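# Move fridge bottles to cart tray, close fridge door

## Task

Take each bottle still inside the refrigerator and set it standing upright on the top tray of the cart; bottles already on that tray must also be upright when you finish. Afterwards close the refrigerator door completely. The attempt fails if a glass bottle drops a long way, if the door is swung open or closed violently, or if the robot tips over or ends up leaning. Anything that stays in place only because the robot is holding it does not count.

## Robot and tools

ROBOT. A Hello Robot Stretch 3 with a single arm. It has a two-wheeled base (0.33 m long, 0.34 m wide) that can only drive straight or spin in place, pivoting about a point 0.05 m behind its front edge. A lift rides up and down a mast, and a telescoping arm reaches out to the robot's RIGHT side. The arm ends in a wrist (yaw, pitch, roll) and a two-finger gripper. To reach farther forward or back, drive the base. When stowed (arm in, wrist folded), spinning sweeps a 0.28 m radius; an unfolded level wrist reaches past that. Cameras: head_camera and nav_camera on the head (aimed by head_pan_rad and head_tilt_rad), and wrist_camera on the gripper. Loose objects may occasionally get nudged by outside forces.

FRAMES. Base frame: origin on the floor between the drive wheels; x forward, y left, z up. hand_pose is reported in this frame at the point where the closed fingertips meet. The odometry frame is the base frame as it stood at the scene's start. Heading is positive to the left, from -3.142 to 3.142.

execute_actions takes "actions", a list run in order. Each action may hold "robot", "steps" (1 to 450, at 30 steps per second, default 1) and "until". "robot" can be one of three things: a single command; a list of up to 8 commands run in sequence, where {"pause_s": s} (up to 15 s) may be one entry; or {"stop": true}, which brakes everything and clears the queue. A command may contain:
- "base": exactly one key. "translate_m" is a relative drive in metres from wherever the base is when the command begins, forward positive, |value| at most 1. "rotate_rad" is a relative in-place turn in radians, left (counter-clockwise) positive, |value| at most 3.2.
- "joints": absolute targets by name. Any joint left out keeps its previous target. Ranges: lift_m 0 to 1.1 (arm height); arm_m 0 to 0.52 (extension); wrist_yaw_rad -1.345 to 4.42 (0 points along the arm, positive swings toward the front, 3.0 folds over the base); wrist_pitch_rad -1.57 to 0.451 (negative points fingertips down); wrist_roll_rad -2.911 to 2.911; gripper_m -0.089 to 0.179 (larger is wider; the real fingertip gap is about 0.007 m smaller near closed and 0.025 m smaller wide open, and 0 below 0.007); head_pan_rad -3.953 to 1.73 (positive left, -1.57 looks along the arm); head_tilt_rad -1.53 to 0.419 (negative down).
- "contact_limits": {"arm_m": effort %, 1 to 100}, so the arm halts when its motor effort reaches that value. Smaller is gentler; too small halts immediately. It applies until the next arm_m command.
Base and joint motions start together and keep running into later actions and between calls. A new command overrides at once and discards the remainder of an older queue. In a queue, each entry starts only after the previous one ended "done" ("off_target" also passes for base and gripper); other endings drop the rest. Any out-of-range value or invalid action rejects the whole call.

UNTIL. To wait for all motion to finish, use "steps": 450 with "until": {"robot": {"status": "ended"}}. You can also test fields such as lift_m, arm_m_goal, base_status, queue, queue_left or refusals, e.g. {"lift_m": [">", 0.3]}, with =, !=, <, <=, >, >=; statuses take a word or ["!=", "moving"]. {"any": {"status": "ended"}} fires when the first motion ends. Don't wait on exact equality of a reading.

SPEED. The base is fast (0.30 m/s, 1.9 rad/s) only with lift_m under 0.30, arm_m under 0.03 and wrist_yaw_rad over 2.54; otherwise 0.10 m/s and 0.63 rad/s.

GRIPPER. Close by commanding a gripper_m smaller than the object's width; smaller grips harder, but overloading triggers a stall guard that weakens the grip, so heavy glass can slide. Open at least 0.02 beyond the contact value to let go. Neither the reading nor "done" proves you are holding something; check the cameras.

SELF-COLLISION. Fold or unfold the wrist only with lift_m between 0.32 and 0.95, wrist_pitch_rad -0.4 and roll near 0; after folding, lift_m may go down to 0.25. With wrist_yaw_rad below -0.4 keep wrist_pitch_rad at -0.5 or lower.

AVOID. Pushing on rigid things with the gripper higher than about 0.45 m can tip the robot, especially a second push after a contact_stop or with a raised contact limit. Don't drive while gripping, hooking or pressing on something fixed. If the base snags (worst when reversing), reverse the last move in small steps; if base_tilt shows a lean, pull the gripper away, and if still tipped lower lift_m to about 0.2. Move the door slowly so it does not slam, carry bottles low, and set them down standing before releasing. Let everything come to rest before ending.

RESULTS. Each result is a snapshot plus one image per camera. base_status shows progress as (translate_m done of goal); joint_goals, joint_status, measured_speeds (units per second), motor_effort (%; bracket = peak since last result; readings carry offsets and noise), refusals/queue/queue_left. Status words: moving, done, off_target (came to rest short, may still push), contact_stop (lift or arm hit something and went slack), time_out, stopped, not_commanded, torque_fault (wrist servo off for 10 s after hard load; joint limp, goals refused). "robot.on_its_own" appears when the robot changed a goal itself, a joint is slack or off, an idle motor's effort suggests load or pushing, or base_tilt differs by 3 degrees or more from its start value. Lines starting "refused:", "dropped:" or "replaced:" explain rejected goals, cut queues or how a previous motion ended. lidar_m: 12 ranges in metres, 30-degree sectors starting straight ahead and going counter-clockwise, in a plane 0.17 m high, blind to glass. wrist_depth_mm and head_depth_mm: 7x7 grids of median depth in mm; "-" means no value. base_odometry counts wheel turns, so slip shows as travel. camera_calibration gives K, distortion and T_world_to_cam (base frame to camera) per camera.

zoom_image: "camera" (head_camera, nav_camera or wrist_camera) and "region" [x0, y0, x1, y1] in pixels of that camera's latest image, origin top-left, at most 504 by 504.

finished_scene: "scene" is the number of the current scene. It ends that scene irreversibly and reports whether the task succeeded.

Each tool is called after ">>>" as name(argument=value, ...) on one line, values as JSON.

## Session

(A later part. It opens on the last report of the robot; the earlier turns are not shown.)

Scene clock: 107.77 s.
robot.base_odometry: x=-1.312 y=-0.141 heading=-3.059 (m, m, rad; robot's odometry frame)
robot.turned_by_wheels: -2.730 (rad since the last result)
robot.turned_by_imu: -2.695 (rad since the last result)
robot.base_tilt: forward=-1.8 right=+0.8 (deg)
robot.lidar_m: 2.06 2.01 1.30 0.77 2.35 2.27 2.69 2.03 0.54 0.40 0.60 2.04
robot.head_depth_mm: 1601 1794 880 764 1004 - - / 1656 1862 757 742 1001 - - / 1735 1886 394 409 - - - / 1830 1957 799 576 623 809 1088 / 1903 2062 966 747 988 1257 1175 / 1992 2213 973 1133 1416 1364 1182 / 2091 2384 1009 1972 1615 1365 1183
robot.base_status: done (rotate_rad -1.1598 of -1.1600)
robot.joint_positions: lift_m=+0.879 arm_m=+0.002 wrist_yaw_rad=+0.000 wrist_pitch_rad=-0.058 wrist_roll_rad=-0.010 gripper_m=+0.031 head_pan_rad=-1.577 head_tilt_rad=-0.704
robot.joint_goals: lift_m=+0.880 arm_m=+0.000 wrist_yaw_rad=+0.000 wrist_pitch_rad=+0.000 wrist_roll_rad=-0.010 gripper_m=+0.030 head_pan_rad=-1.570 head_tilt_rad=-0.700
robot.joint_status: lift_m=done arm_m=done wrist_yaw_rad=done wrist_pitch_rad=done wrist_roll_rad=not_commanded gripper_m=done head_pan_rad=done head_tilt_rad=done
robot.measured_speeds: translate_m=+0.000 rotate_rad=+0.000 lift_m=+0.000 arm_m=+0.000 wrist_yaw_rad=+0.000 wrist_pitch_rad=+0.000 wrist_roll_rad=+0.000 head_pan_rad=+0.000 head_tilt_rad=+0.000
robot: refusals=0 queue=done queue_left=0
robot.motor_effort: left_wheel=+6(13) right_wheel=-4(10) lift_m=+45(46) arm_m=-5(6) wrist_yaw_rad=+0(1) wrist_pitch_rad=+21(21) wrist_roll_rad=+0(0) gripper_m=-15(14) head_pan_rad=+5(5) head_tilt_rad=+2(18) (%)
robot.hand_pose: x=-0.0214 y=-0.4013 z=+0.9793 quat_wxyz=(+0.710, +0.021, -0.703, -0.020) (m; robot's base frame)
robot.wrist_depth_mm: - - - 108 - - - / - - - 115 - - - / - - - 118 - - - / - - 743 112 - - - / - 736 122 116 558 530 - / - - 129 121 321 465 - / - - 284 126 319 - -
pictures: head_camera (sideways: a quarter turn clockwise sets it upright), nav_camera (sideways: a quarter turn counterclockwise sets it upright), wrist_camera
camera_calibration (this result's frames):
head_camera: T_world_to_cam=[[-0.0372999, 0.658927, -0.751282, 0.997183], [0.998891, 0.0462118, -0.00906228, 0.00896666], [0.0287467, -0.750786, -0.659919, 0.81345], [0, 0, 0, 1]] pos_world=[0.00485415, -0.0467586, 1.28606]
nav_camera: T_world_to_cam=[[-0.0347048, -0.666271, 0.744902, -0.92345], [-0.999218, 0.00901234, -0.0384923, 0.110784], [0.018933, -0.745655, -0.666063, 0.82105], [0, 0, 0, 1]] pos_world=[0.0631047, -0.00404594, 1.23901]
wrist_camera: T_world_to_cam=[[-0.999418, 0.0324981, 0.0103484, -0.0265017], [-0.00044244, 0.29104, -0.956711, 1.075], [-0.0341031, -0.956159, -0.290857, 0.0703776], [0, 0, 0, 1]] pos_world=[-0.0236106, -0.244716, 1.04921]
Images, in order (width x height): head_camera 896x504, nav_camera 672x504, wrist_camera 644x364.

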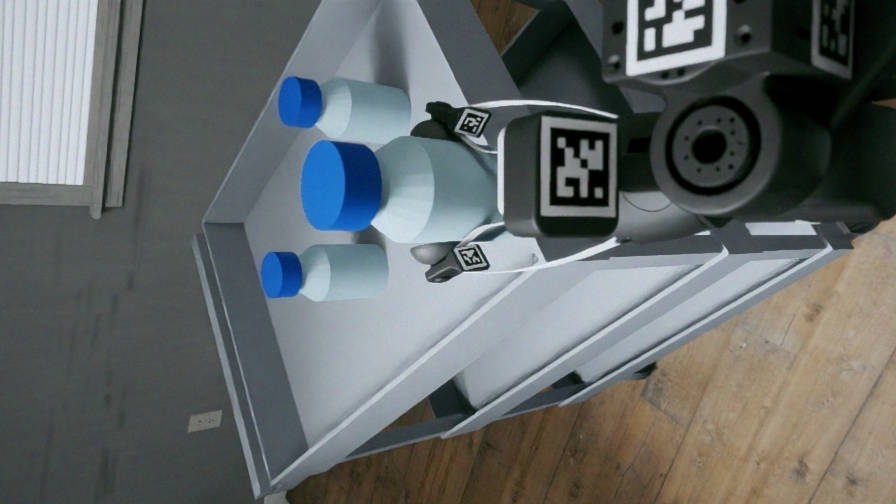

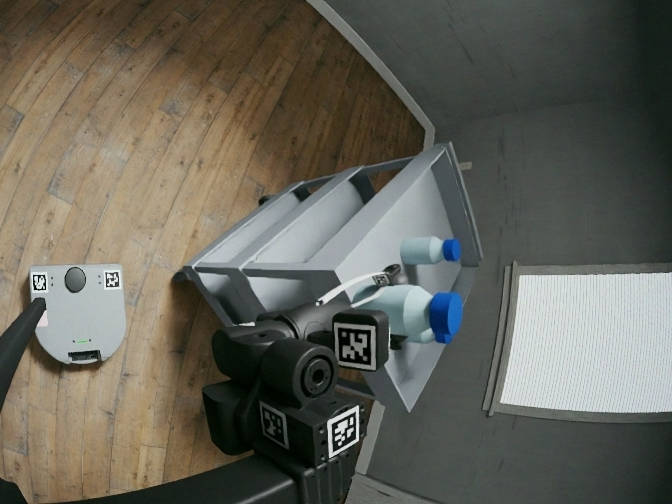

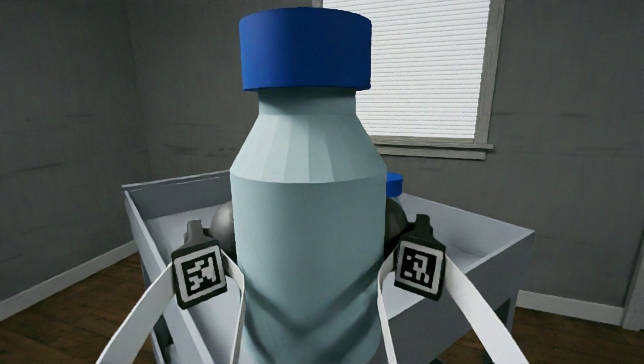

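>>> execute_actions(actions=[{"robot":[{"joints":{"arm_m":0.24}},{"joints":{"lift_m":0.76}}],"steps":450,"until":{"robot":{"status":"ended"}}}])

Scene clock: 119.53 s.
robot.base_odometry: x=-1.312 y=-0.141 heading=-3.060 (m, m, rad; robot's odometry frame)
robot.turned_by_wheels: +0.000 (rad since the last result)
robot.turned_by_imu: +0.003 (rad since the last result)
robot.base_tilt: forward=-1.9 right=+0.6 (deg)
robot.lidar_m: 2.06 2.00 1.30 0.77 2.35 2.28 2.69 2.04 0.54 0.40 0.61 2.04
robot.head_depth_mm: 1599 1791 886 795 - 1237 1153 / 1657 1866 761 - 957 1167 1170 / 1746 1907 633 - 965 918 1138 / 1821 1951 791 751 617 807 1091 / 1907 2084 974 753 990 1265 1175 / 2008 2235 979 1141 1427 1366 1179 / 2106 2406 1016 1978 1622 1372 1182
robot.base_status: done (rotate_rad -1.1600 of -1.1600)
robot.joint_positions: lift_m=+0.789 arm_m=+0.240 wrist_yaw_rad=+0.000 wrist_pitch_rad=-0.007 wrist_roll_rad=-0.004 gripper_m=+0.031 head_pan_rad=-1.577 head_tilt_rad=-0.703
robot.joint_goals: lift_m=+0.789 arm_m=+0.240 wrist_yaw_rad=+0.000 wrist_pitch_rad=+0.000 wrist_roll_rad=-0.004 gripper_m=+0.030 head_pan_rad=-1.570 head_tilt_rad=-0.700
robot.joint_status: lift_m=contact_stop arm_m=done wrist_yaw_rad=done wrist_pitch_rad=done wrist_roll_rad=not_commanded gripper_m=done head_pan_rad=done head_tilt_rad=done
robot.measured_speeds: translate_m=-0.001 rotate_rad=+0.003 lift_m=-0.001 arm_m=+0.003 wrist_yaw_rad=+0.010 wrist_pitch_rad=+0.480 wrist_roll_rad=+0.288 head_pan_rad=+0.000 head_tilt_rad=+0.000
robot: refusals=0 queue=dropped queue_left=0
robot.on_its_own: lift_m is slack since a contact_stop, until your next command for it (your +0.760 is given up)
robot.motor_effort: left_wheel=+0(7) right_wheel=+0(8) lift_m=+26(45) arm_m=+3(6) wrist_yaw_rad=-1(1) wrist_pitch_rad=-10(22) wrist_roll_rad=-6(8) gripper_m=-14(15) head_pan_rad=+5(5) head_tilt_rad=+1(2) (%)
robot.hand_pose: x=-0.0214 y=-0.6408 z=+0.9023 quat_wxyz=(+0.709, +0.003, -0.705, -0.003) (m; robot's base frame)
robot.wrist_depth_mm: - - - 107 - - - / - - - 113 - - - / - - - 117 - - - / - - 251 112 244 - - / 440 488 123 116 222 325 313 / 350 351 129 121 241 312 292 / 269 265 251 127 235 249 253
pictures: head_camera (sideways: a quarter turn clockwise sets it upright), nav_camera (sideways: a quarter turn counterclockwise sets it upright), wrist_camera
camera_calibration (this result's frames):
head_camera: T_world_to_cam=[[-0.0374157, 0.657931, -0.752149, 0.998314], [0.998883, 0.0463668, -0.00913095, 0.00905612], [0.0288672, -0.75165, -0.65893, 0.812162], [0, 0, 0, 1]] pos_world=[0.00486184, -0.0467796, 1.28612]
nav_camera: T_world_to_cam=[[-0.0345878, -0.665295, 0.745779, -0.924594], [-0.99922, 0.00879465, -0.0384963, 0.11079], [0.0190526, -0.746529, -0.665081, 0.819772], [0, 0, 0, 1]] pos_world=[0.0631049, -0.00411921, 1.23902]
wrist_camera: T_world_to_cam=[[-0.999452, 0.0329239, 0.00338789, -0.0113451], [0.00469303, 0.242297, -0.970191, 1.05204], [-0.0327633, -0.969643, -0.242319, -0.233406], [0, 0, 0, 1]] pos_world=[-0.0239233, -0.480855, 0.964163]
Images, in order (width x height): head_camera 896x504, nav_camera 672x504, wrist_camera 644x364.

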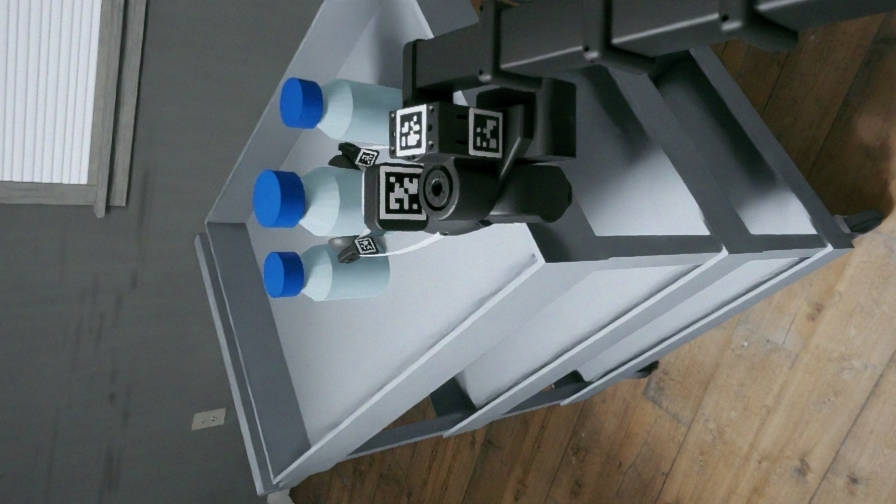

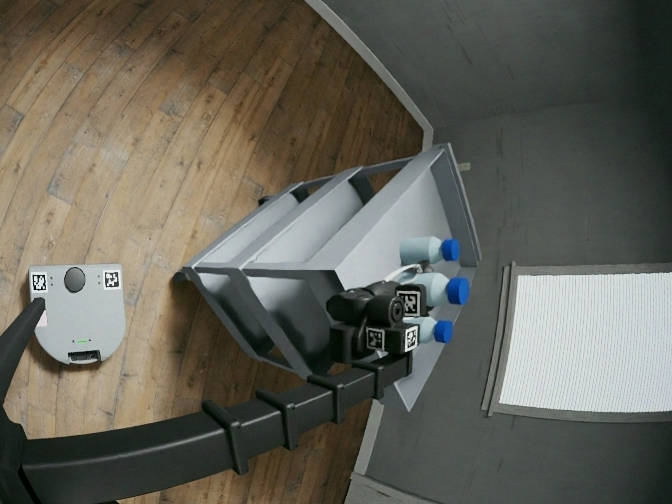

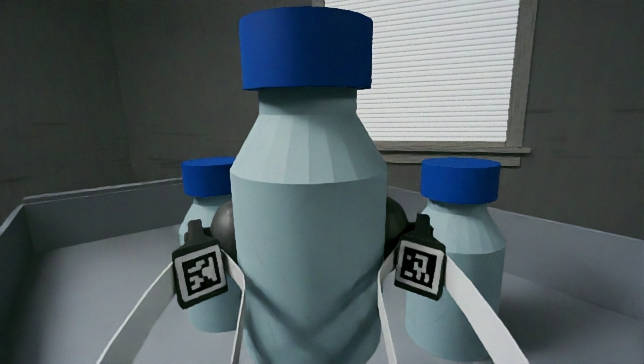

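>>> execute_actions(actions=[{"robot":[{"joints":{"lift_m":0.81,"wrist_pitch_rad":-0.3}},{"joints":{"lift_m":0.795}}],"steps":450,"until":{"robot":{"status":"ended"}}}])

Scene clock: 125.70 s.
robot.base_odometry: x=-1.312 y=-0.141 heading=-3.059 (m, m, rad; robot's odometry frame)
robot.turned_by_wheels: +0.000 (rad since the last result)
robot.turned_by_imu: +0.000 (rad since the last result)
robot.base_tilt: forward=-1.7 right=+0.8 (deg)
robot.lidar_m: 2.06 2.01 1.29 0.77 2.34 2.28 2.69 2.03 0.52 0.39 0.58 2.04
robot.head_depth_mm: 1601 1790 880 - - 1216 1148 / 1671 1866 746 - 986 1143 1173 / 1737 1910 924 - 954 894 1112 / 1809 1936 795 728 606 805 1082 / 1909 2068 932 750 990 1225 1174 / 2001 2239 970 1105 1384 1357 1182 / 2095 2404 971 1925 1609 1363 1189
robot.base_status: done (rotate_rad -1.1600 of -1.1600)
robot.joint_positions: lift_m=+0.809 arm_m=+0.240 wrist_yaw_rad=+0.000 wrist_pitch_rad=-0.276 wrist_roll_rad=-0.036 gripper_m=+0.031 head_pan_rad=-1.577 head_tilt_rad=-0.703
robot.joint_goals: lift_m=+0.809 arm_m=+0.240 wrist_yaw_rad=+0.000 wrist_pitch_rad=-0.300 wrist_roll_rad=-0.036 gripper_m=+0.030 head_pan_rad=-1.570 head_tilt_rad=-0.700
robot.joint_status: lift_m=contact_stop arm_m=done wrist_yaw_rad=done wrist_pitch_rad=done wrist_roll_rad=not_commanded gripper_m=done head_pan_rad=done head_tilt_rad=done
robot.measured_speeds: translate_m=+0.000 rotate_rad=+0.001 lift_m=+0.006 arm_m=+0.000 wrist_yaw_rad=+0.000 wrist_pitch_rad=+0.072 wrist_roll_rad=-0.024 head_pan_rad=+0.000 head_tilt_rad=+0.000
robot: refusals=0 queue=dropped queue_left=0
robot.on_its_own: lift_m is slack since a contact_stop, until your next command for it (your +0.795 is given up)
robot.motor_effort: left_wheel=+2(10) right_wheel=+0(9) lift_m=+22(36) arm_m=-2(4) wrist_yaw_rad=-1(4) wrist_pitch_rad=-11(15) wrist_roll_rad=+11(11) gripper_m=-14(15) head_pan_rad=+5(5) head_tilt_rad=+2(1) (%)
robot.hand_pose: x=-0.0214 y=-0.6251 z=+0.8552 quat_wxyz=(+0.713, +0.099, -0.687, -0.096) (m; robot's base frame)
robot.wrist_depth_mm: - - - 108 - - - / - 490 218 115 - 223 - / 434 479 232 119 430 203 - / 358 360 236 113 219 208 285 / 273 275 123 117 220 263 278 / 220 223 129 121 213 233 234 / 185 188 180 127 189 194 195
pictures: head_camera (sideways: a quarter turn clockwise sets it upright), nav_camera (sideways: a quarter turn counterclockwise sets it upright), wrist_camera
camera_calibration (this result's frames):
head_camera: T_world_to_cam=[[-0.0374292, 0.657929, -0.752149, 0.998315], [0.998882, 0.0463871, -0.00913103, 0.00905622], [0.0288825, -0.75165, -0.658929, 0.812161], [0, 0, 0, 1]] pos_world=[0.00486279, -0.0467796, 1.28612]
nav_camera: T_world_to_cam=[[-0.0345742, -0.665295, 0.74578, -0.924595], [-0.99922, 0.00877422, -0.0384964, 0.11079], [0.0190678, -0.746529, -0.665079, 0.81977], [0, 0, 0, 1]] pos_world=[0.0631049, -0.00411814, 1.23902]
wrist_camera: T_world_to_cam=[[-0.998858, 0.0224555, 0.0421732, -0.0514429], [-0.0257099, 0.491375, -0.870569, 1.07239], [-0.0402719, -0.870659, -0.490236, 0.0440686], [0, 0, 0, 1]] pos_world=[-0.0220383, -0.487423, 0.957365]
Images, in order (width x height): head_camera 896x504, nav_camera 672x504, wrist_camera 644x364.

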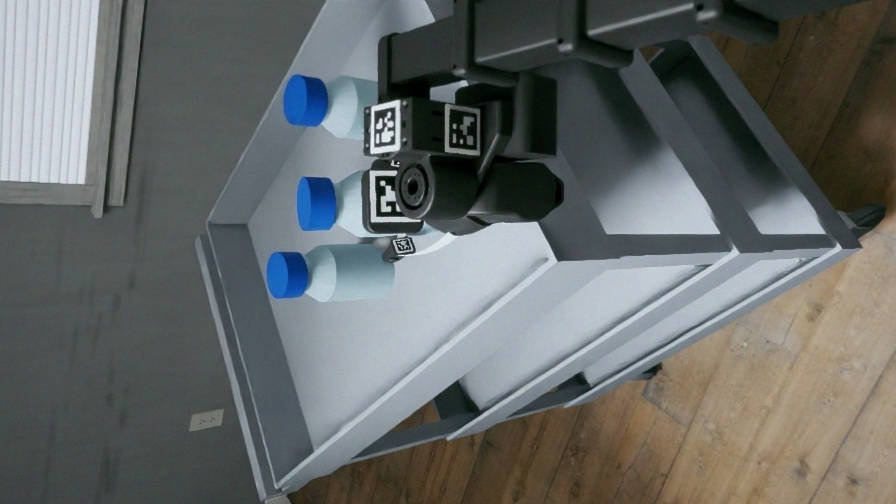

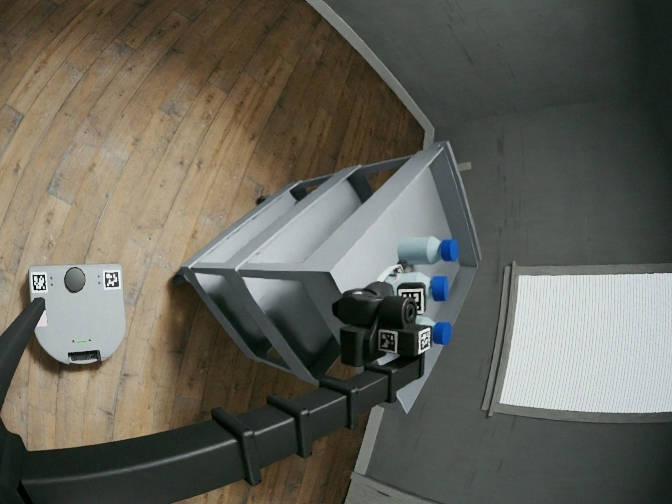

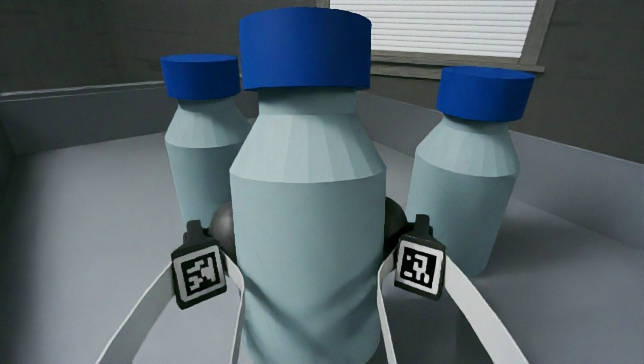

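>>> execute_actions(actions=[{"robot":[{"joints":{"gripper_m":0.065}},{"pause_s":0.5},{"joints":{"gripper_m":0.11}}],"steps":150,"until":{"robot":{"status":"ended"}}},{"steps":15}])

Scene clock: 133.40 s.
robot.base_odometry: x=-1.312 y=-0.141 heading=-3.060 (m, m, rad; robot's odometry frame)
robot.turned_by_wheels: +0.000 (rad since the last result)
robot.turned_by_imu: +0.001 (rad since the last result)
robot.base_tilt: forward=-1.8 right=+0.8 (deg)
robot.lidar_m: 2.06 2.00 1.30 0.77 2.34 2.27 2.69 2.04 0.52 0.39 0.58 2.04
robot.head_depth_mm: 1601 1787 880 - - 1219 1155 / 1677 1883 744 - 982 1144 1171 / 1732 1895 964 - 962 895 1109 / 1813 1940 837 725 606 804 1078 / 1898 2062 932 750 989 1225 1177 / 1996 2222 970 1108 1384 1363 1173 / 2107 2403 976 1917 1623 1371 1183
robot.base_status: done (rotate_rad -1.1600 of -1.1600)
robot.joint_positions: lift_m=+0.811 arm_m=+0.240 wrist_yaw_rad=+0.000 wrist_pitch_rad=-0.281 wrist_roll_rad=-0.027 gripper_m=+0.110 head_pan_rad=-1.577 head_tilt_rad=-0.703
robot.joint_goals: lift_m=+0.811 arm_m=+0.240 wrist_yaw_rad=+0.000 wrist_pitch_rad=-0.300 wrist_roll_rad=-0.027 gripper_m=+0.110 head_pan_rad=-1.570 head_tilt_rad=-0.700
robot.joint_status: lift_m=contact_stop arm_m=done wrist_yaw_rad=done wrist_pitch_rad=done wrist_roll_rad=not_commanded gripper_m=done head_pan_rad=done head_tilt_rad=done
robot.measured_speeds: translate_m=+0.000 rotate_rad=+0.000 lift_m=+0.000 arm_m=+0.000 wrist_yaw_rad=+0.000 wrist_pitch_rad=+0.000 wrist_roll_rad=+0.000 head_pan_rad=+0.000 head_tilt_rad=+0.000
robot: refusals=0 queue=done queue_left=0
robot.on_its_own: lift_m is slack since a contact_stop, until your next command for it (your +0.795 is given up)
robot.motor_effort: left_wheel=+1(2) right_wheel=+1(2) lift_m=+31(31) arm_m=-2(2) wrist_yaw_rad=+0(1) wrist_pitch_rad=-8(9) wrist_roll_rad=+7(11) gripper_m=+1(81) head_pan_rad=+4(4) head_tilt_rad=+1(1) (%)
robot.hand_pose: x=-0.0216 y=-0.6247 z=+0.8555 quat_wxyz=(+0.710, +0.100, -0.690, -0.098) (m; robot's base frame)
robot.wrist_depth_mm: - - - - - - - / - 486 232 - - 202 - / 426 466 239 528 436 202 - / 357 355 254 368 238 210 284 / 272 287 263 170 280 269 274 / 220 225 208 135 219 226 228 / 188 186 176 117 185 191 192
pictures: head_camera (sideways: a quarter turn clockwise sets it upright), nav_camera (sideways: a quarter turn counterclockwise sets it upright), wrist_camera
camera_calibration (this result's frames):
head_camera: T_world_to_cam=[[-0.0374302, 0.657892, -0.752182, 0.998358], [0.998882, 0.046388, -0.0091336, 0.00905957], [0.0288833, -0.751683, -0.658892, 0.812112], [0, 0, 0, 1]] pos_world=[0.00486285, -0.0467804, 1.28612]
nav_camera: T_world_to_cam=[[-0.0345731, -0.665258, 0.745813, -0.924638], [-0.99922, 0.00877101, -0.0384965, 0.11079], [0.0190686, -0.746562, -0.665043, 0.819722], [0, 0, 0, 1]] pos_world=[0.0631049, -0.00412117, 1.23902]
wrist_camera: T_world_to_cam=[[-0.999101, 0.0251431, 0.0341207, -0.0430316], [-0.017189, 0.495494, -0.868442, 1.07342], [-0.0387419, -0.868248, -0.494616, 0.0499008], [0, 0, 0, 1]] pos_world=[-0.0226087, -0.487462, 0.958349]
Images, in order (width x height): head_camera 896x504, nav_camera 672x504, wrist_camera 644x364.

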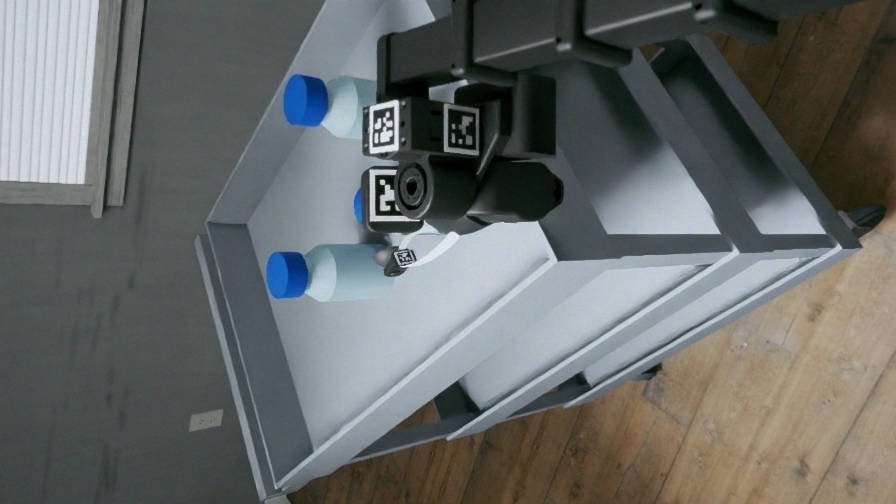

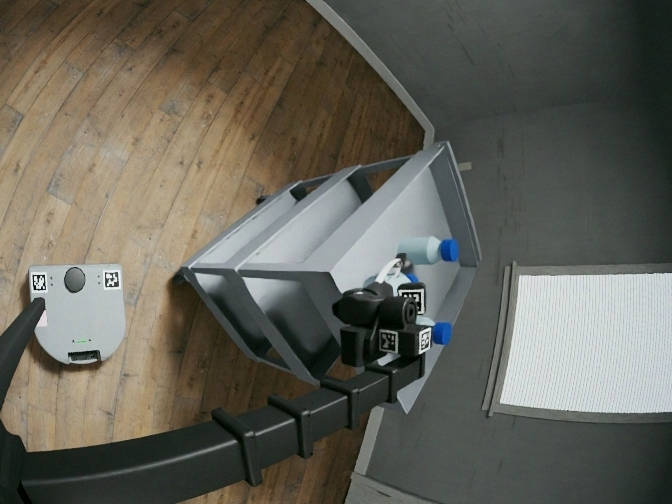

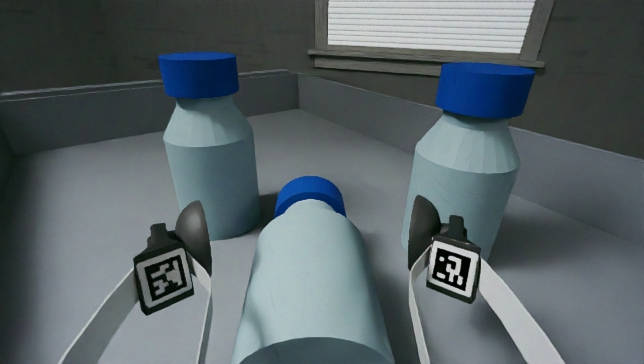

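>>> execute_actions(actions=[{"robot":[{"joints":{"lift_m":1.1}},{"joints":{"wrist_pitch_rad":-1.57,"wrist_roll_rad":0,"arm_m":0.45,"gripper_m":0.09}}],"steps":300,"until":{"robot":{"status":"ended"}}}])

Scene clock: 147.33 s.
robot.base_odometry: x=-1.312 y=-0.141 heading=-3.059 (m, m, rad; robot's odometry frame)
robot.turned_by_wheels: +0.000 (rad since the last result)
robot.turned_by_imu: +0.002 (rad since the last result)
robot.base_tilt: forward=-1.8 right=+0.8 (deg)
robot.lidar_m: 2.06 2.00 1.30 0.77 2.34 2.28 2.68 2.04 0.52 0.39 0.58 2.04
robot.head_depth_mm: 1607 1786 880 763 1005 1266 1169 / 1672 1853 744 742 979 1138 1171 / - 1894 958 701 661 893 1114 / 1805 1933 834 725 606 807 1075 / 1895 2069 967 751 988 1222 1177 / 1988 2245 973 1101 1391 1360 1180 / 2091 2411 972 1909 1609 1363 1178
robot.base_status: done (rotate_rad -1.1599 of -1.1600)
robot.joint_positions: lift_m=+1.097 arm_m=+0.450 wrist_yaw_rad=+0.000 wrist_pitch_rad=-1.563 wrist_roll_rad=-0.002 gripper_m=+0.090 head_pan_rad=-1.577 head_tilt_rad=-0.703
robot.joint_goals: lift_m=+1.100 arm_m=+0.450 wrist_yaw_rad=+0.000 wrist_pitch_rad=-1.570 wrist_roll_rad=+0.000 gripper_m=+0.090 head_pan_rad=-1.570 head_tilt_rad=-0.700
robot.joint_status: lift_m=done arm_m=done wrist_yaw_rad=done wrist_pitch_rad=done wrist_roll_rad=done gripper_m=done head_pan_rad=done head_tilt_rad=done
robot.measured_speeds: translate_m=+0.000 rotate_rad=+0.000 lift_m=+0.000 arm_m=+0.000 wrist_yaw_rad=+0.000 wrist_pitch_rad=+0.000 wrist_roll_rad=+0.000 head_pan_rad=+0.000 head_tilt_rad=+0.000
robot: refusals=0 queue=done queue_left=0
robot.motor_effort: left_wheel=+2(3) right_wheel=-1(2) lift_m=+42(42) arm_m=+5(10) wrist_yaw_rad=+0(0) wrist_pitch_rad=-3(8) wrist_roll_rad=+1(7) gripper_m=+0(72) head_pan_rad=+4(4) head_tilt_rad=+1(1) (%)
robot.hand_pose: x=-0.0216 y=-0.5724 z=+0.9793 quat_wxyz=(+0.502, +0.499, -0.501, -0.498) (m; robot's base frame)
robot.wrist_depth_mm: 306 314 296 319 239 192 298 / 312 325 326 280 328 339 327 / 319 330 335 277 347 346 325 / - 330 350 290 354 334 - / - - 357 365 358 - - / - - 367 370 - - - / - - - 343 - - -
pictures: head_camera (sideways: a quarter turn clockwise sets it upright), nav_camera (sideways: a quarter turn counterclockwise sets it upright), wrist_camera
camera_calibration (this result's frames):
head_camera: T_world_to_cam=[[-0.0374303, 0.657892, -0.752182, 0.998357], [0.998882, 0.0463881, -0.00913358, 0.00905955], [0.0288834, -0.751682, -0.658892, 0.812113], [0, 0, 0, 1]] pos_world=[0.00486286, -0.0467804, 1.28612]
nav_camera: T_world_to_cam=[[-0.034573, -0.665258, 0.745812, -0.924638], [-0.99922, 0.00877091, -0.0384965, 0.11079], [0.0190687, -0.746562, -0.665043, 0.819723], [0, 0, 0, 1]] pos_world=[0.0631049, -0.00412114, 1.23902]
wrist_camera: T_world_to_cam=[[-0.999424, 0.0000413356, 0.0339379, -0.0628233], [0.00779265, 0.97356, 0.228297, 0.35512], [-0.0330311, 0.22843, -0.973, 1.25285], [0, 0, 0, 1]] pos_world=[-0.0241714, -0.631917, 1.14008]
Images, in order (width x height): head_camera 896x504, nav_camera 672x504, wrist_camera 644x364.

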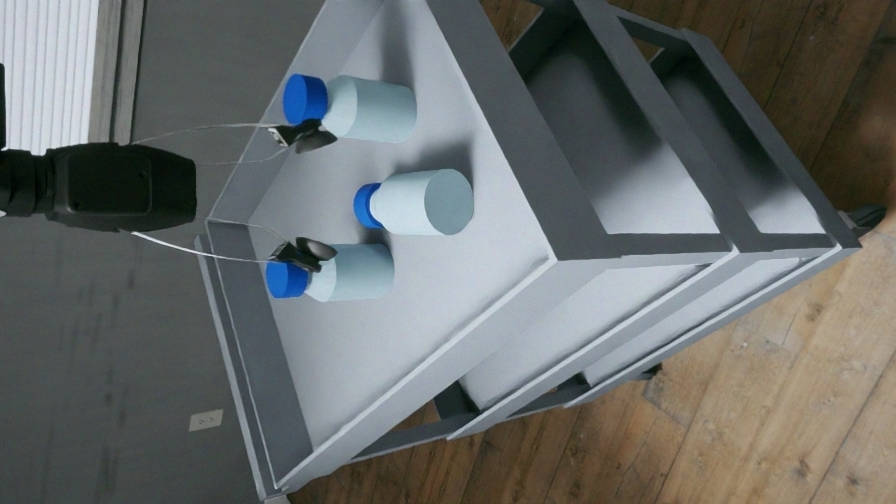

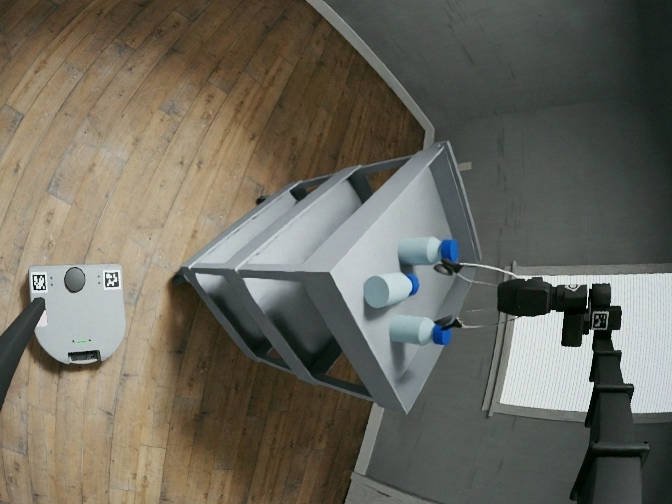

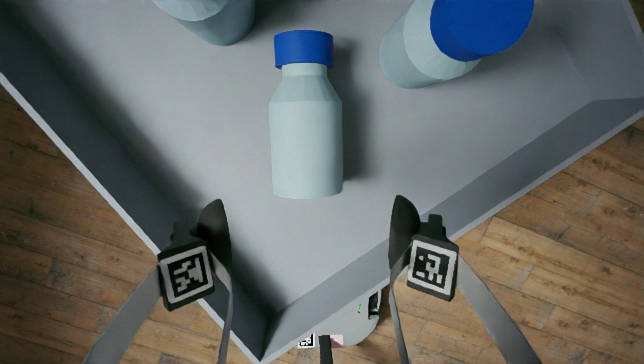

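>>> execute_actions(actions=[{"robot":[{"joints":{"arm_m":0.48,"gripper_m":0.11}},{"joints":{"lift_m":0.952}},{"joints":{"gripper_m":0.04}},{"joints":{"arm_m":0.43}},{"joints":{"gripper_m":0.1}},{"joints":{"arm_m":0.51}}],"steps":450,"until":{"robot":{"status":"ended"}}}])

Scene clock: 160.47 s.
robot.base_odometry: x=-1.312 y=-0.141 heading=-3.059 (m, m, rad; robot's odometry frame)
robot.turned_by_wheels: +0.000 (rad since the last result)
robot.turned_by_imu: +0.002 (rad since the last result)
robot.base_tilt: forward=-1.7 right=+0.8 (deg)
robot.lidar_m: 2.05 2.01 1.30 0.77 2.34 2.28 2.69 2.04 0.52 0.39 0.58 2.04
robot.head_depth_mm: 1570 - 863 740 1005 1268 1167 / 1632 1924 743 741 983 1141 1169 / 1692 - 925 680 661 893 1110 / 1816 1943 804 724 605 805 1076 / 1903 2064 967 749 988 1224 1176 / 1999 2233 970 1108 1388 1360 1178 / 2098 2412 975 1924 1613 1362 1180
robot.base_status: done (rotate_rad -1.1599 of -1.1600)
robot.joint_positions: lift_m=+0.952 arm_m=+0.510 wrist_yaw_rad=+0.000 wrist_pitch_rad=-1.564 wrist_roll_rad=-0.002 gripper_m=+0.100 head_pan_rad=-1.577 head_tilt_rad=-0.703
robot.joint_goals: lift_m=+0.952 arm_m=+0.510 wrist_yaw_rad=+0.000 wrist_pitch_rad=-1.570 wrist_roll_rad=+0.000 gripper_m=+0.100 head_pan_rad=-1.570 head_tilt_rad=-0.700
robot.joint_status: lift_m=done arm_m=done wrist_yaw_rad=done wrist_pitch_rad=done wrist_roll_rad=done gripper_m=done head_pan_rad=done head_tilt_rad=done
robot.measured_speeds: translate_m=+0.000 rotate_rad=+0.000 lift_m=+0.000 arm_m=+0.000 wrist_yaw_rad=+0.000 wrist_pitch_rad=+0.000 wrist_roll_rad=+0.000 head_pan_rad=+0.000 head_tilt_rad=+0.000
robot: refusals=0 queue=done queue_left=0
robot.motor_effort: left_wheel=+3(3) right_wheel=-4(3) lift_m=+20(41) arm_m=+5(5) wrist_yaw_rad=+0(0) wrist_pitch_rad=-3(10) wrist_roll_rad=+1(1) gripper_m=+0(86) head_pan_rad=+5(5) head_tilt_rad=+2(1) (%)
robot.hand_pose: x=-0.0216 y=-0.6323 z=+0.8348 quat_wxyz=(+0.502, +0.499, -0.501, -0.498) (m; robot's base frame)
robot.wrist_depth_mm: 92 104 181 186 186 189 103 / 185 134 189 191 192 123 96 / 190 192 195 197 199 123 99 / 197 199 201 163 207 209 114 / 203 204 208 153 213 217 219 / 209 212 214 152 223 225 226 / 203 221 222 149 230 231 198
pictures: head_camera (sideways: a quarter turn clockwise sets it upright), nav_camera (sideways: a quarter turn counterclockwise sets it upright), wrist_camera
camera_calibration (this result's frames):
head_camera: T_world_to_cam=[[-0.0374302, 0.657892, -0.752182, 0.998357], [0.998882, 0.046388, -0.00913359, 0.00905956], [0.0288833, -0.751683, -0.658892, 0.812113], [0, 0, 0, 1]] pos_world=[0.00486285, -0.0467804, 1.28612]
nav_camera: T_world_to_cam=[[-0.0345731, -0.665258, 0.745812, -0.924638], [-0.99922, 0.00877102, -0.0384965, 0.11079], [0.0190686, -0.746562, -0.665043, 0.819722], [0, 0, 0, 1]] pos_world=[0.0631049, -0.00412115, 1.23902]
wrist_camera: T_world_to_cam=[[-0.999424, 0.0000230613, 0.0339377, -0.0579269], [0.00778781, 0.973471, 0.22868, 0.446054], [-0.0330321, 0.228812, -0.97291, 1.12606], [0, 0, 0, 1]] pos_world=[-0.0241712, -0.691875, 0.995514]
Images, in order (width x height): head_camera 896x504, nav_camera 672x504, wrist_camera 644x364.

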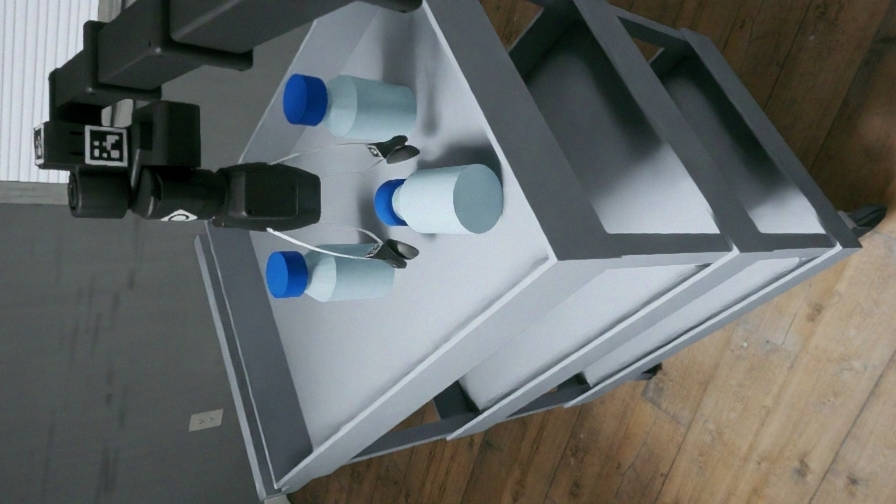

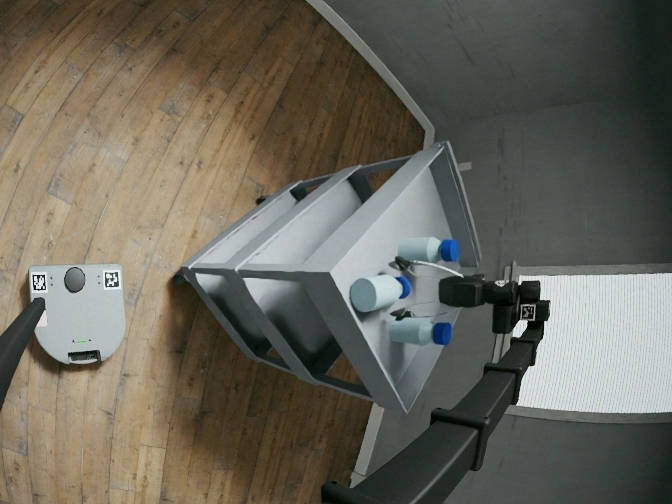

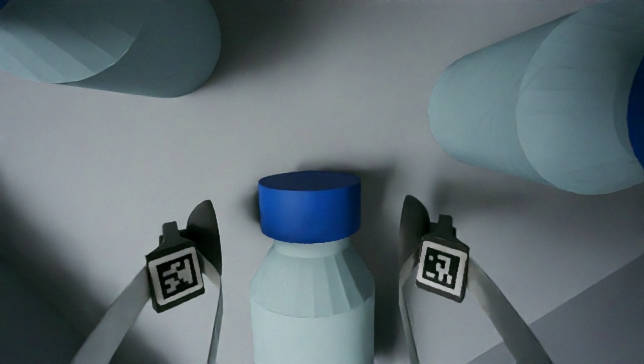

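>>> execute_actions(actions=[{"robot":[{"joints":{"arm_m":0.52}},{"joints":{"gripper_m":0.015}},{"joints":{"lift_m":1.09}}],"steps":450,"until":{"robot":{"status":"ended"}}}])

Scene clock: 167.13 s.
robot.base_odometry: x=-1.312 y=-0.141 heading=-3.059 (m, m, rad; robot's odometry frame)
robot.turned_by_wheels: +0.000 (rad since the last result)
robot.turned_by_imu: +0.001 (rad since the last result)
robot.base_tilt: forward=-1.8 right=+0.9 (deg)
robot.lidar_m: 2.06 2.01 1.30 0.77 2.35 2.28 2.69 2.04 0.52 0.39 0.58 2.04
robot.head_depth_mm: 1601 1790 879 764 1005 1267 1172 / 1669 1864 745 743 981 1141 1173 / - 1908 855 746 660 890 1111 / 1814 1941 799 747 608 808 1081 / 1907 2076 966 749 990 1232 1176 / 1986 2248 971 1102 1378 1360 1180 / 2106 2386 972 1907 1612 1362 1183
robot.base_status: done (rotate_rad -1.1599 of -1.1600)
robot.joint_positions: lift_m=+1.090 arm_m=+0.520 wrist_yaw_rad=+0.000 wrist_pitch_rad=-1.572 wrist_roll_rad=-0.002 gripper_m=+0.015 head_pan_rad=-1.577 head_tilt_rad=-0.703
robot.joint_goals: lift_m=+1.090 arm_m=+0.520 wrist_yaw_rad=+0.000 wrist_pitch_rad=-1.570 wrist_roll_rad=+0.000 gripper_m=+0.015 head_pan_rad=-1.570 head_tilt_rad=-0.700
robot.joint_status: lift_m=done arm_m=done wrist_yaw_rad=done wrist_pitch_rad=done wrist_roll_rad=done gripper_m=done head_pan_rad=done head_tilt_rad=done
robot.measured_speeds: translate_m=+0.000 rotate_rad=+0.000 lift_m=+0.000 arm_m=+0.000 wrist_yaw_rad=+0.000 wrist_pitch_rad=+0.000 wrist_roll_rad=+0.000 head_pan_rad=+0.000 head_tilt_rad=+0.000
robot: refusals=0 queue=done queue_left=0
robot.motor_effort: left_wheel=+3(3) right_wheel=-2(2) lift_m=+42(46) arm_m=+5(9) wrist_yaw_rad=+0(1) wrist_pitch_rad=+0(3) wrist_roll_rad=+1(1) gripper_m=+0(87) head_pan_rad=+4(5) head_tilt_rad=+1(1) (%)
robot.hand_pose: x=-0.0216 y=-0.6402 z=+0.9720 quat_wxyz=(+0.500, +0.501, -0.499, -0.500) (m; robot's base frame)
robot.wrist_depth_mm: 303 176 303 314 316 316 297 / 310 181 233 321 324 330 297 / 317 326 327 189 247 198 318 / 299 333 338 343 348 353 325 / - 332 351 - 362 338 - / - 328 361 371 343 - - / - - 376 379 - - -
pictures: head_camera (sideways: a quarter turn clockwise sets it upright), nav_camera (sideways: a quarter turn counterclockwise sets it upright), wrist_camera
camera_calibration (this result's frames):
head_camera: T_world_to_cam=[[-0.0374305, 0.657892, -0.752182, 0.998357], [0.998882, 0.0463884, -0.00913359, 0.00905956], [0.0288836, -0.751683, -0.658892, 0.812113], [0, 0, 0, 1]] pos_world=[0.00486287, -0.0467804, 1.28612]
nav_camera: T_world_to_cam=[[-0.0345728, -0.665258, 0.745812, -0.924638], [-0.99922, 0.00877054, -0.0384965, 0.11079], [0.0190689, -0.746562, -0.665043, 0.819722], [0, 0, 0, 1]] pos_world=[0.0631049, -0.00412113, 1.23902]
wrist_camera: T_world_to_cam=[[-0.999424, -0.000245276, 0.0339346, -0.0627534], [0.00779385, 0.971585, 0.236563, 0.413521], [-0.0330284, 0.236691, -0.971023, 1.26464], [0, 0, 0, 1]] pos_world=[-0.0241712, -0.701115, 1.1323]
Images, in order (width x height): head_camera 896x504, nav_camera 672x504, wrist_camera 644x364.

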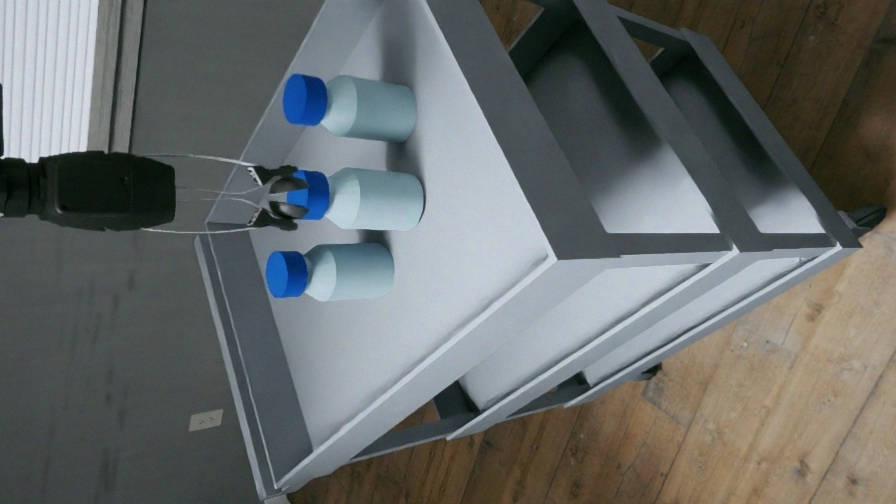

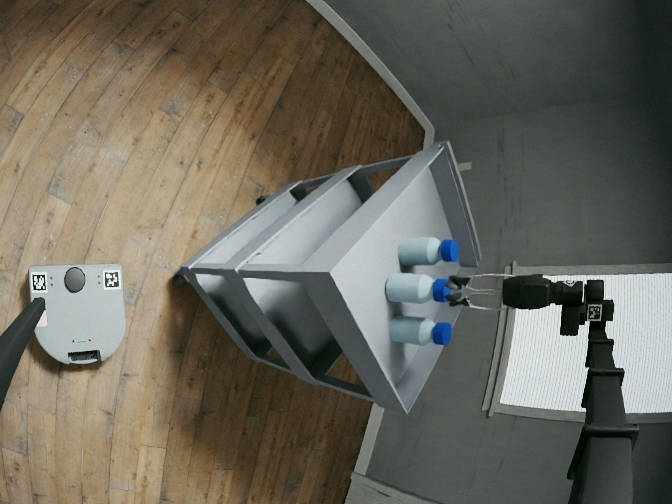

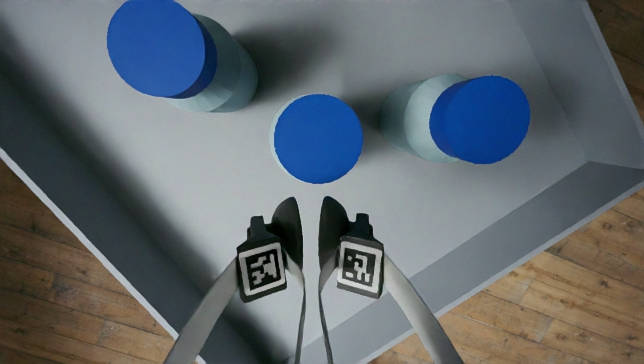

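>>> execute_actions(actions=[{"robot":[{"joints":{"arm_m":0.0,"lift_m":1.1}},{"base":{"rotate_rad":-0.92}},{"base":{"translate_m":-0.73},"joints":{"lift_m":0.5}},{"base":{"rotate_rad":-2.66}},{"joints":{"wrist_pitch_rad":0,"lift_m":0.3,"head_pan_rad":-1.9,"head_tilt_rad":-0.9}}],"steps":450,"until":{"robot":{"status":"ended"}}},{"steps":300,"until":{"robot":{"status":"ended"}}}])

Scene clock: 200.53 s.
robot.base_odometry: x=-0.823 y=-0.683 heading=-0.356 (m, m, rad; robot's odometry frame)
robot.turned_by_wheels: -3.580 (rad since the last result)
robot.turned_by_imu: -3.536 (rad since the last result)
robot.base_tilt: forward=-1.8 right=+0.8 (deg)
robot.lidar_m: 2.09 1.75 2.38 2.25 1.11 1.08 2.67 2.25 0.31 0.45 1.52 2.00
robot.head_depth_mm: - 312 1765 1608 1399 1236 1108 / - 299 357 463 1349 1243 1132 / 302 326 379 458 604 918 - / 363 411 456 625 969 1222 - / 590 678 942 1544 1414 1252 1120 / 1130 1490 1801 1635 1427 1254 1124 / 1294 1476 1735 1647 1426 1259 1134
robot.base_status: done (rotate_rad -2.6598 of -2.6600)
robot.joint_positions: lift_m=+0.300 arm_m=+0.002 wrist_yaw_rad=+0.000 wrist_pitch_rad=-0.025 wrist_roll_rad=-0.002 gripper_m=+0.015 head_pan_rad=-1.893 head_tilt_rad=-0.888
robot.joint_goals: lift_m=+0.300 arm_m=+0.000 wrist_yaw_rad=+0.000 wrist_pitch_rad=+0.000 wrist_roll_rad=+0.000 gripper_m=+0.015 head_pan_rad=-1.900 head_tilt_rad=-0.900
robot.joint_status: lift_m=done arm_m=done wrist_yaw_rad=done wrist_pitch_rad=done wrist_roll_rad=done gripper_m=done head_pan_rad=done head_tilt_rad=done
robot.measured_speeds: translate_m=+0.000 rotate_rad=+0.000 lift_m=+0.000 arm_m=+0.000 wrist_yaw_rad=+0.000 wrist_pitch_rad=+0.000 wrist_roll_rad=+0.000 head_pan_rad=+0.000 head_tilt_rad=+0.000
robot: refusals=0 queue=done queue_left=0
robot.motor_effort: left_wheel=+6(13) right_wheel=-6(10) lift_m=+20(44) arm_m=-5(5) wrist_yaw_rad=-1(1) wrist_pitch_rad=+9(10) wrist_roll_rad=+1(1) gripper_m=+0(0) head_pan_rad=-5(37) head_tilt_rad=-6(21) (%)
robot.hand_pose: x=-0.0214 y=-0.4024 z=+0.4088 quat_wxyz=(+0.708, +0.009, -0.706, -0.009) (m; robot's base frame)
robot.wrist_depth_mm: - - - - 269 155 108 / - - - - 275 156 109 / - - - - 276 158 110 / - - - - 282 159 111 / - - - - 284 160 111 / 898 914 856 830 261 163 112 / 701 688 683 659 338 163 113
pictures: head_camera (sideways: a quarter turn clockwise sets it upright), nav_camera (sideways: a quarter turn counterclockwise sets it upright), wrist_camera
camera_calibration (this result's frames):
head_camera: T_world_to_cam=[[0.20933, 0.757646, -0.618186, 0.822239], [0.964017, -0.265839, 0.000624788, -0.00343312], [-0.163865, -0.596073, -0.786032, 0.978635], [0, 0, 0, 1]] pos_world=[-0.00844629, -0.0405407, 1.27754]
nav_camera: T_world_to_cam=[[-0.27964, -0.741013, 0.610492, -0.746807], [-0.944705, 0.325794, -0.0372815, 0.108866], [-0.171269, -0.587161, -0.791144, 0.984878], [0, 0, 0, 1]] pos_world=[0.062688, -0.0105803, 1.23916]
wrist_camera: T_world_to_cam=[[-0.999461, 0.0327503, 0.00210111, -0.0170244], [0.00646884, 0.259372, -0.965756, 0.520586], [-0.0321738, -0.965222, -0.259444, -0.113102], [0, 0, 0, 1]] pos_world=[-0.0240218, -0.243637, 0.473451]
Images, in order (width x height): head_camera 896x504, nav_camera 672x504, wrist_camera 644x364.

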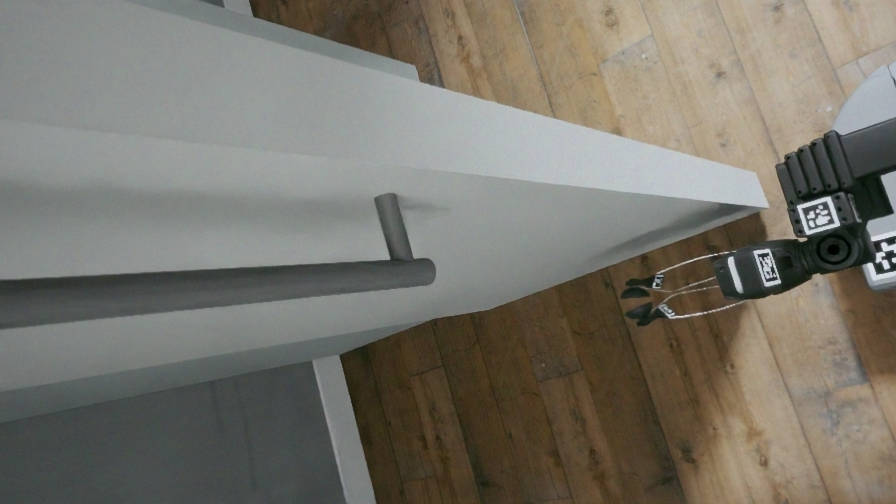

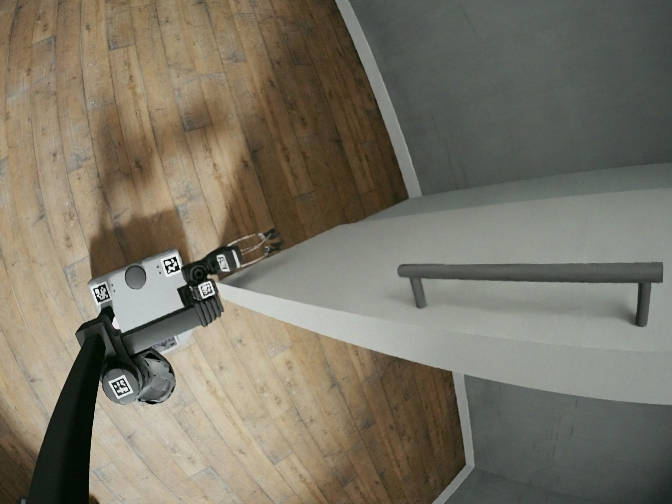

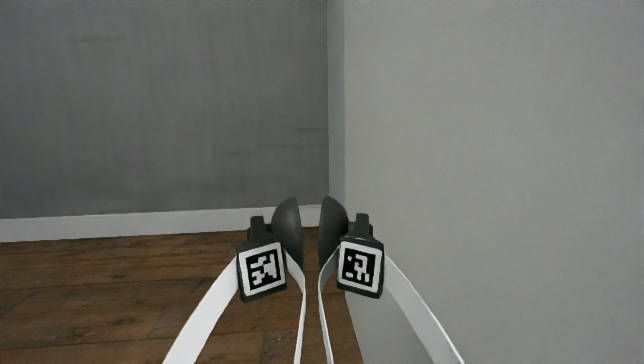

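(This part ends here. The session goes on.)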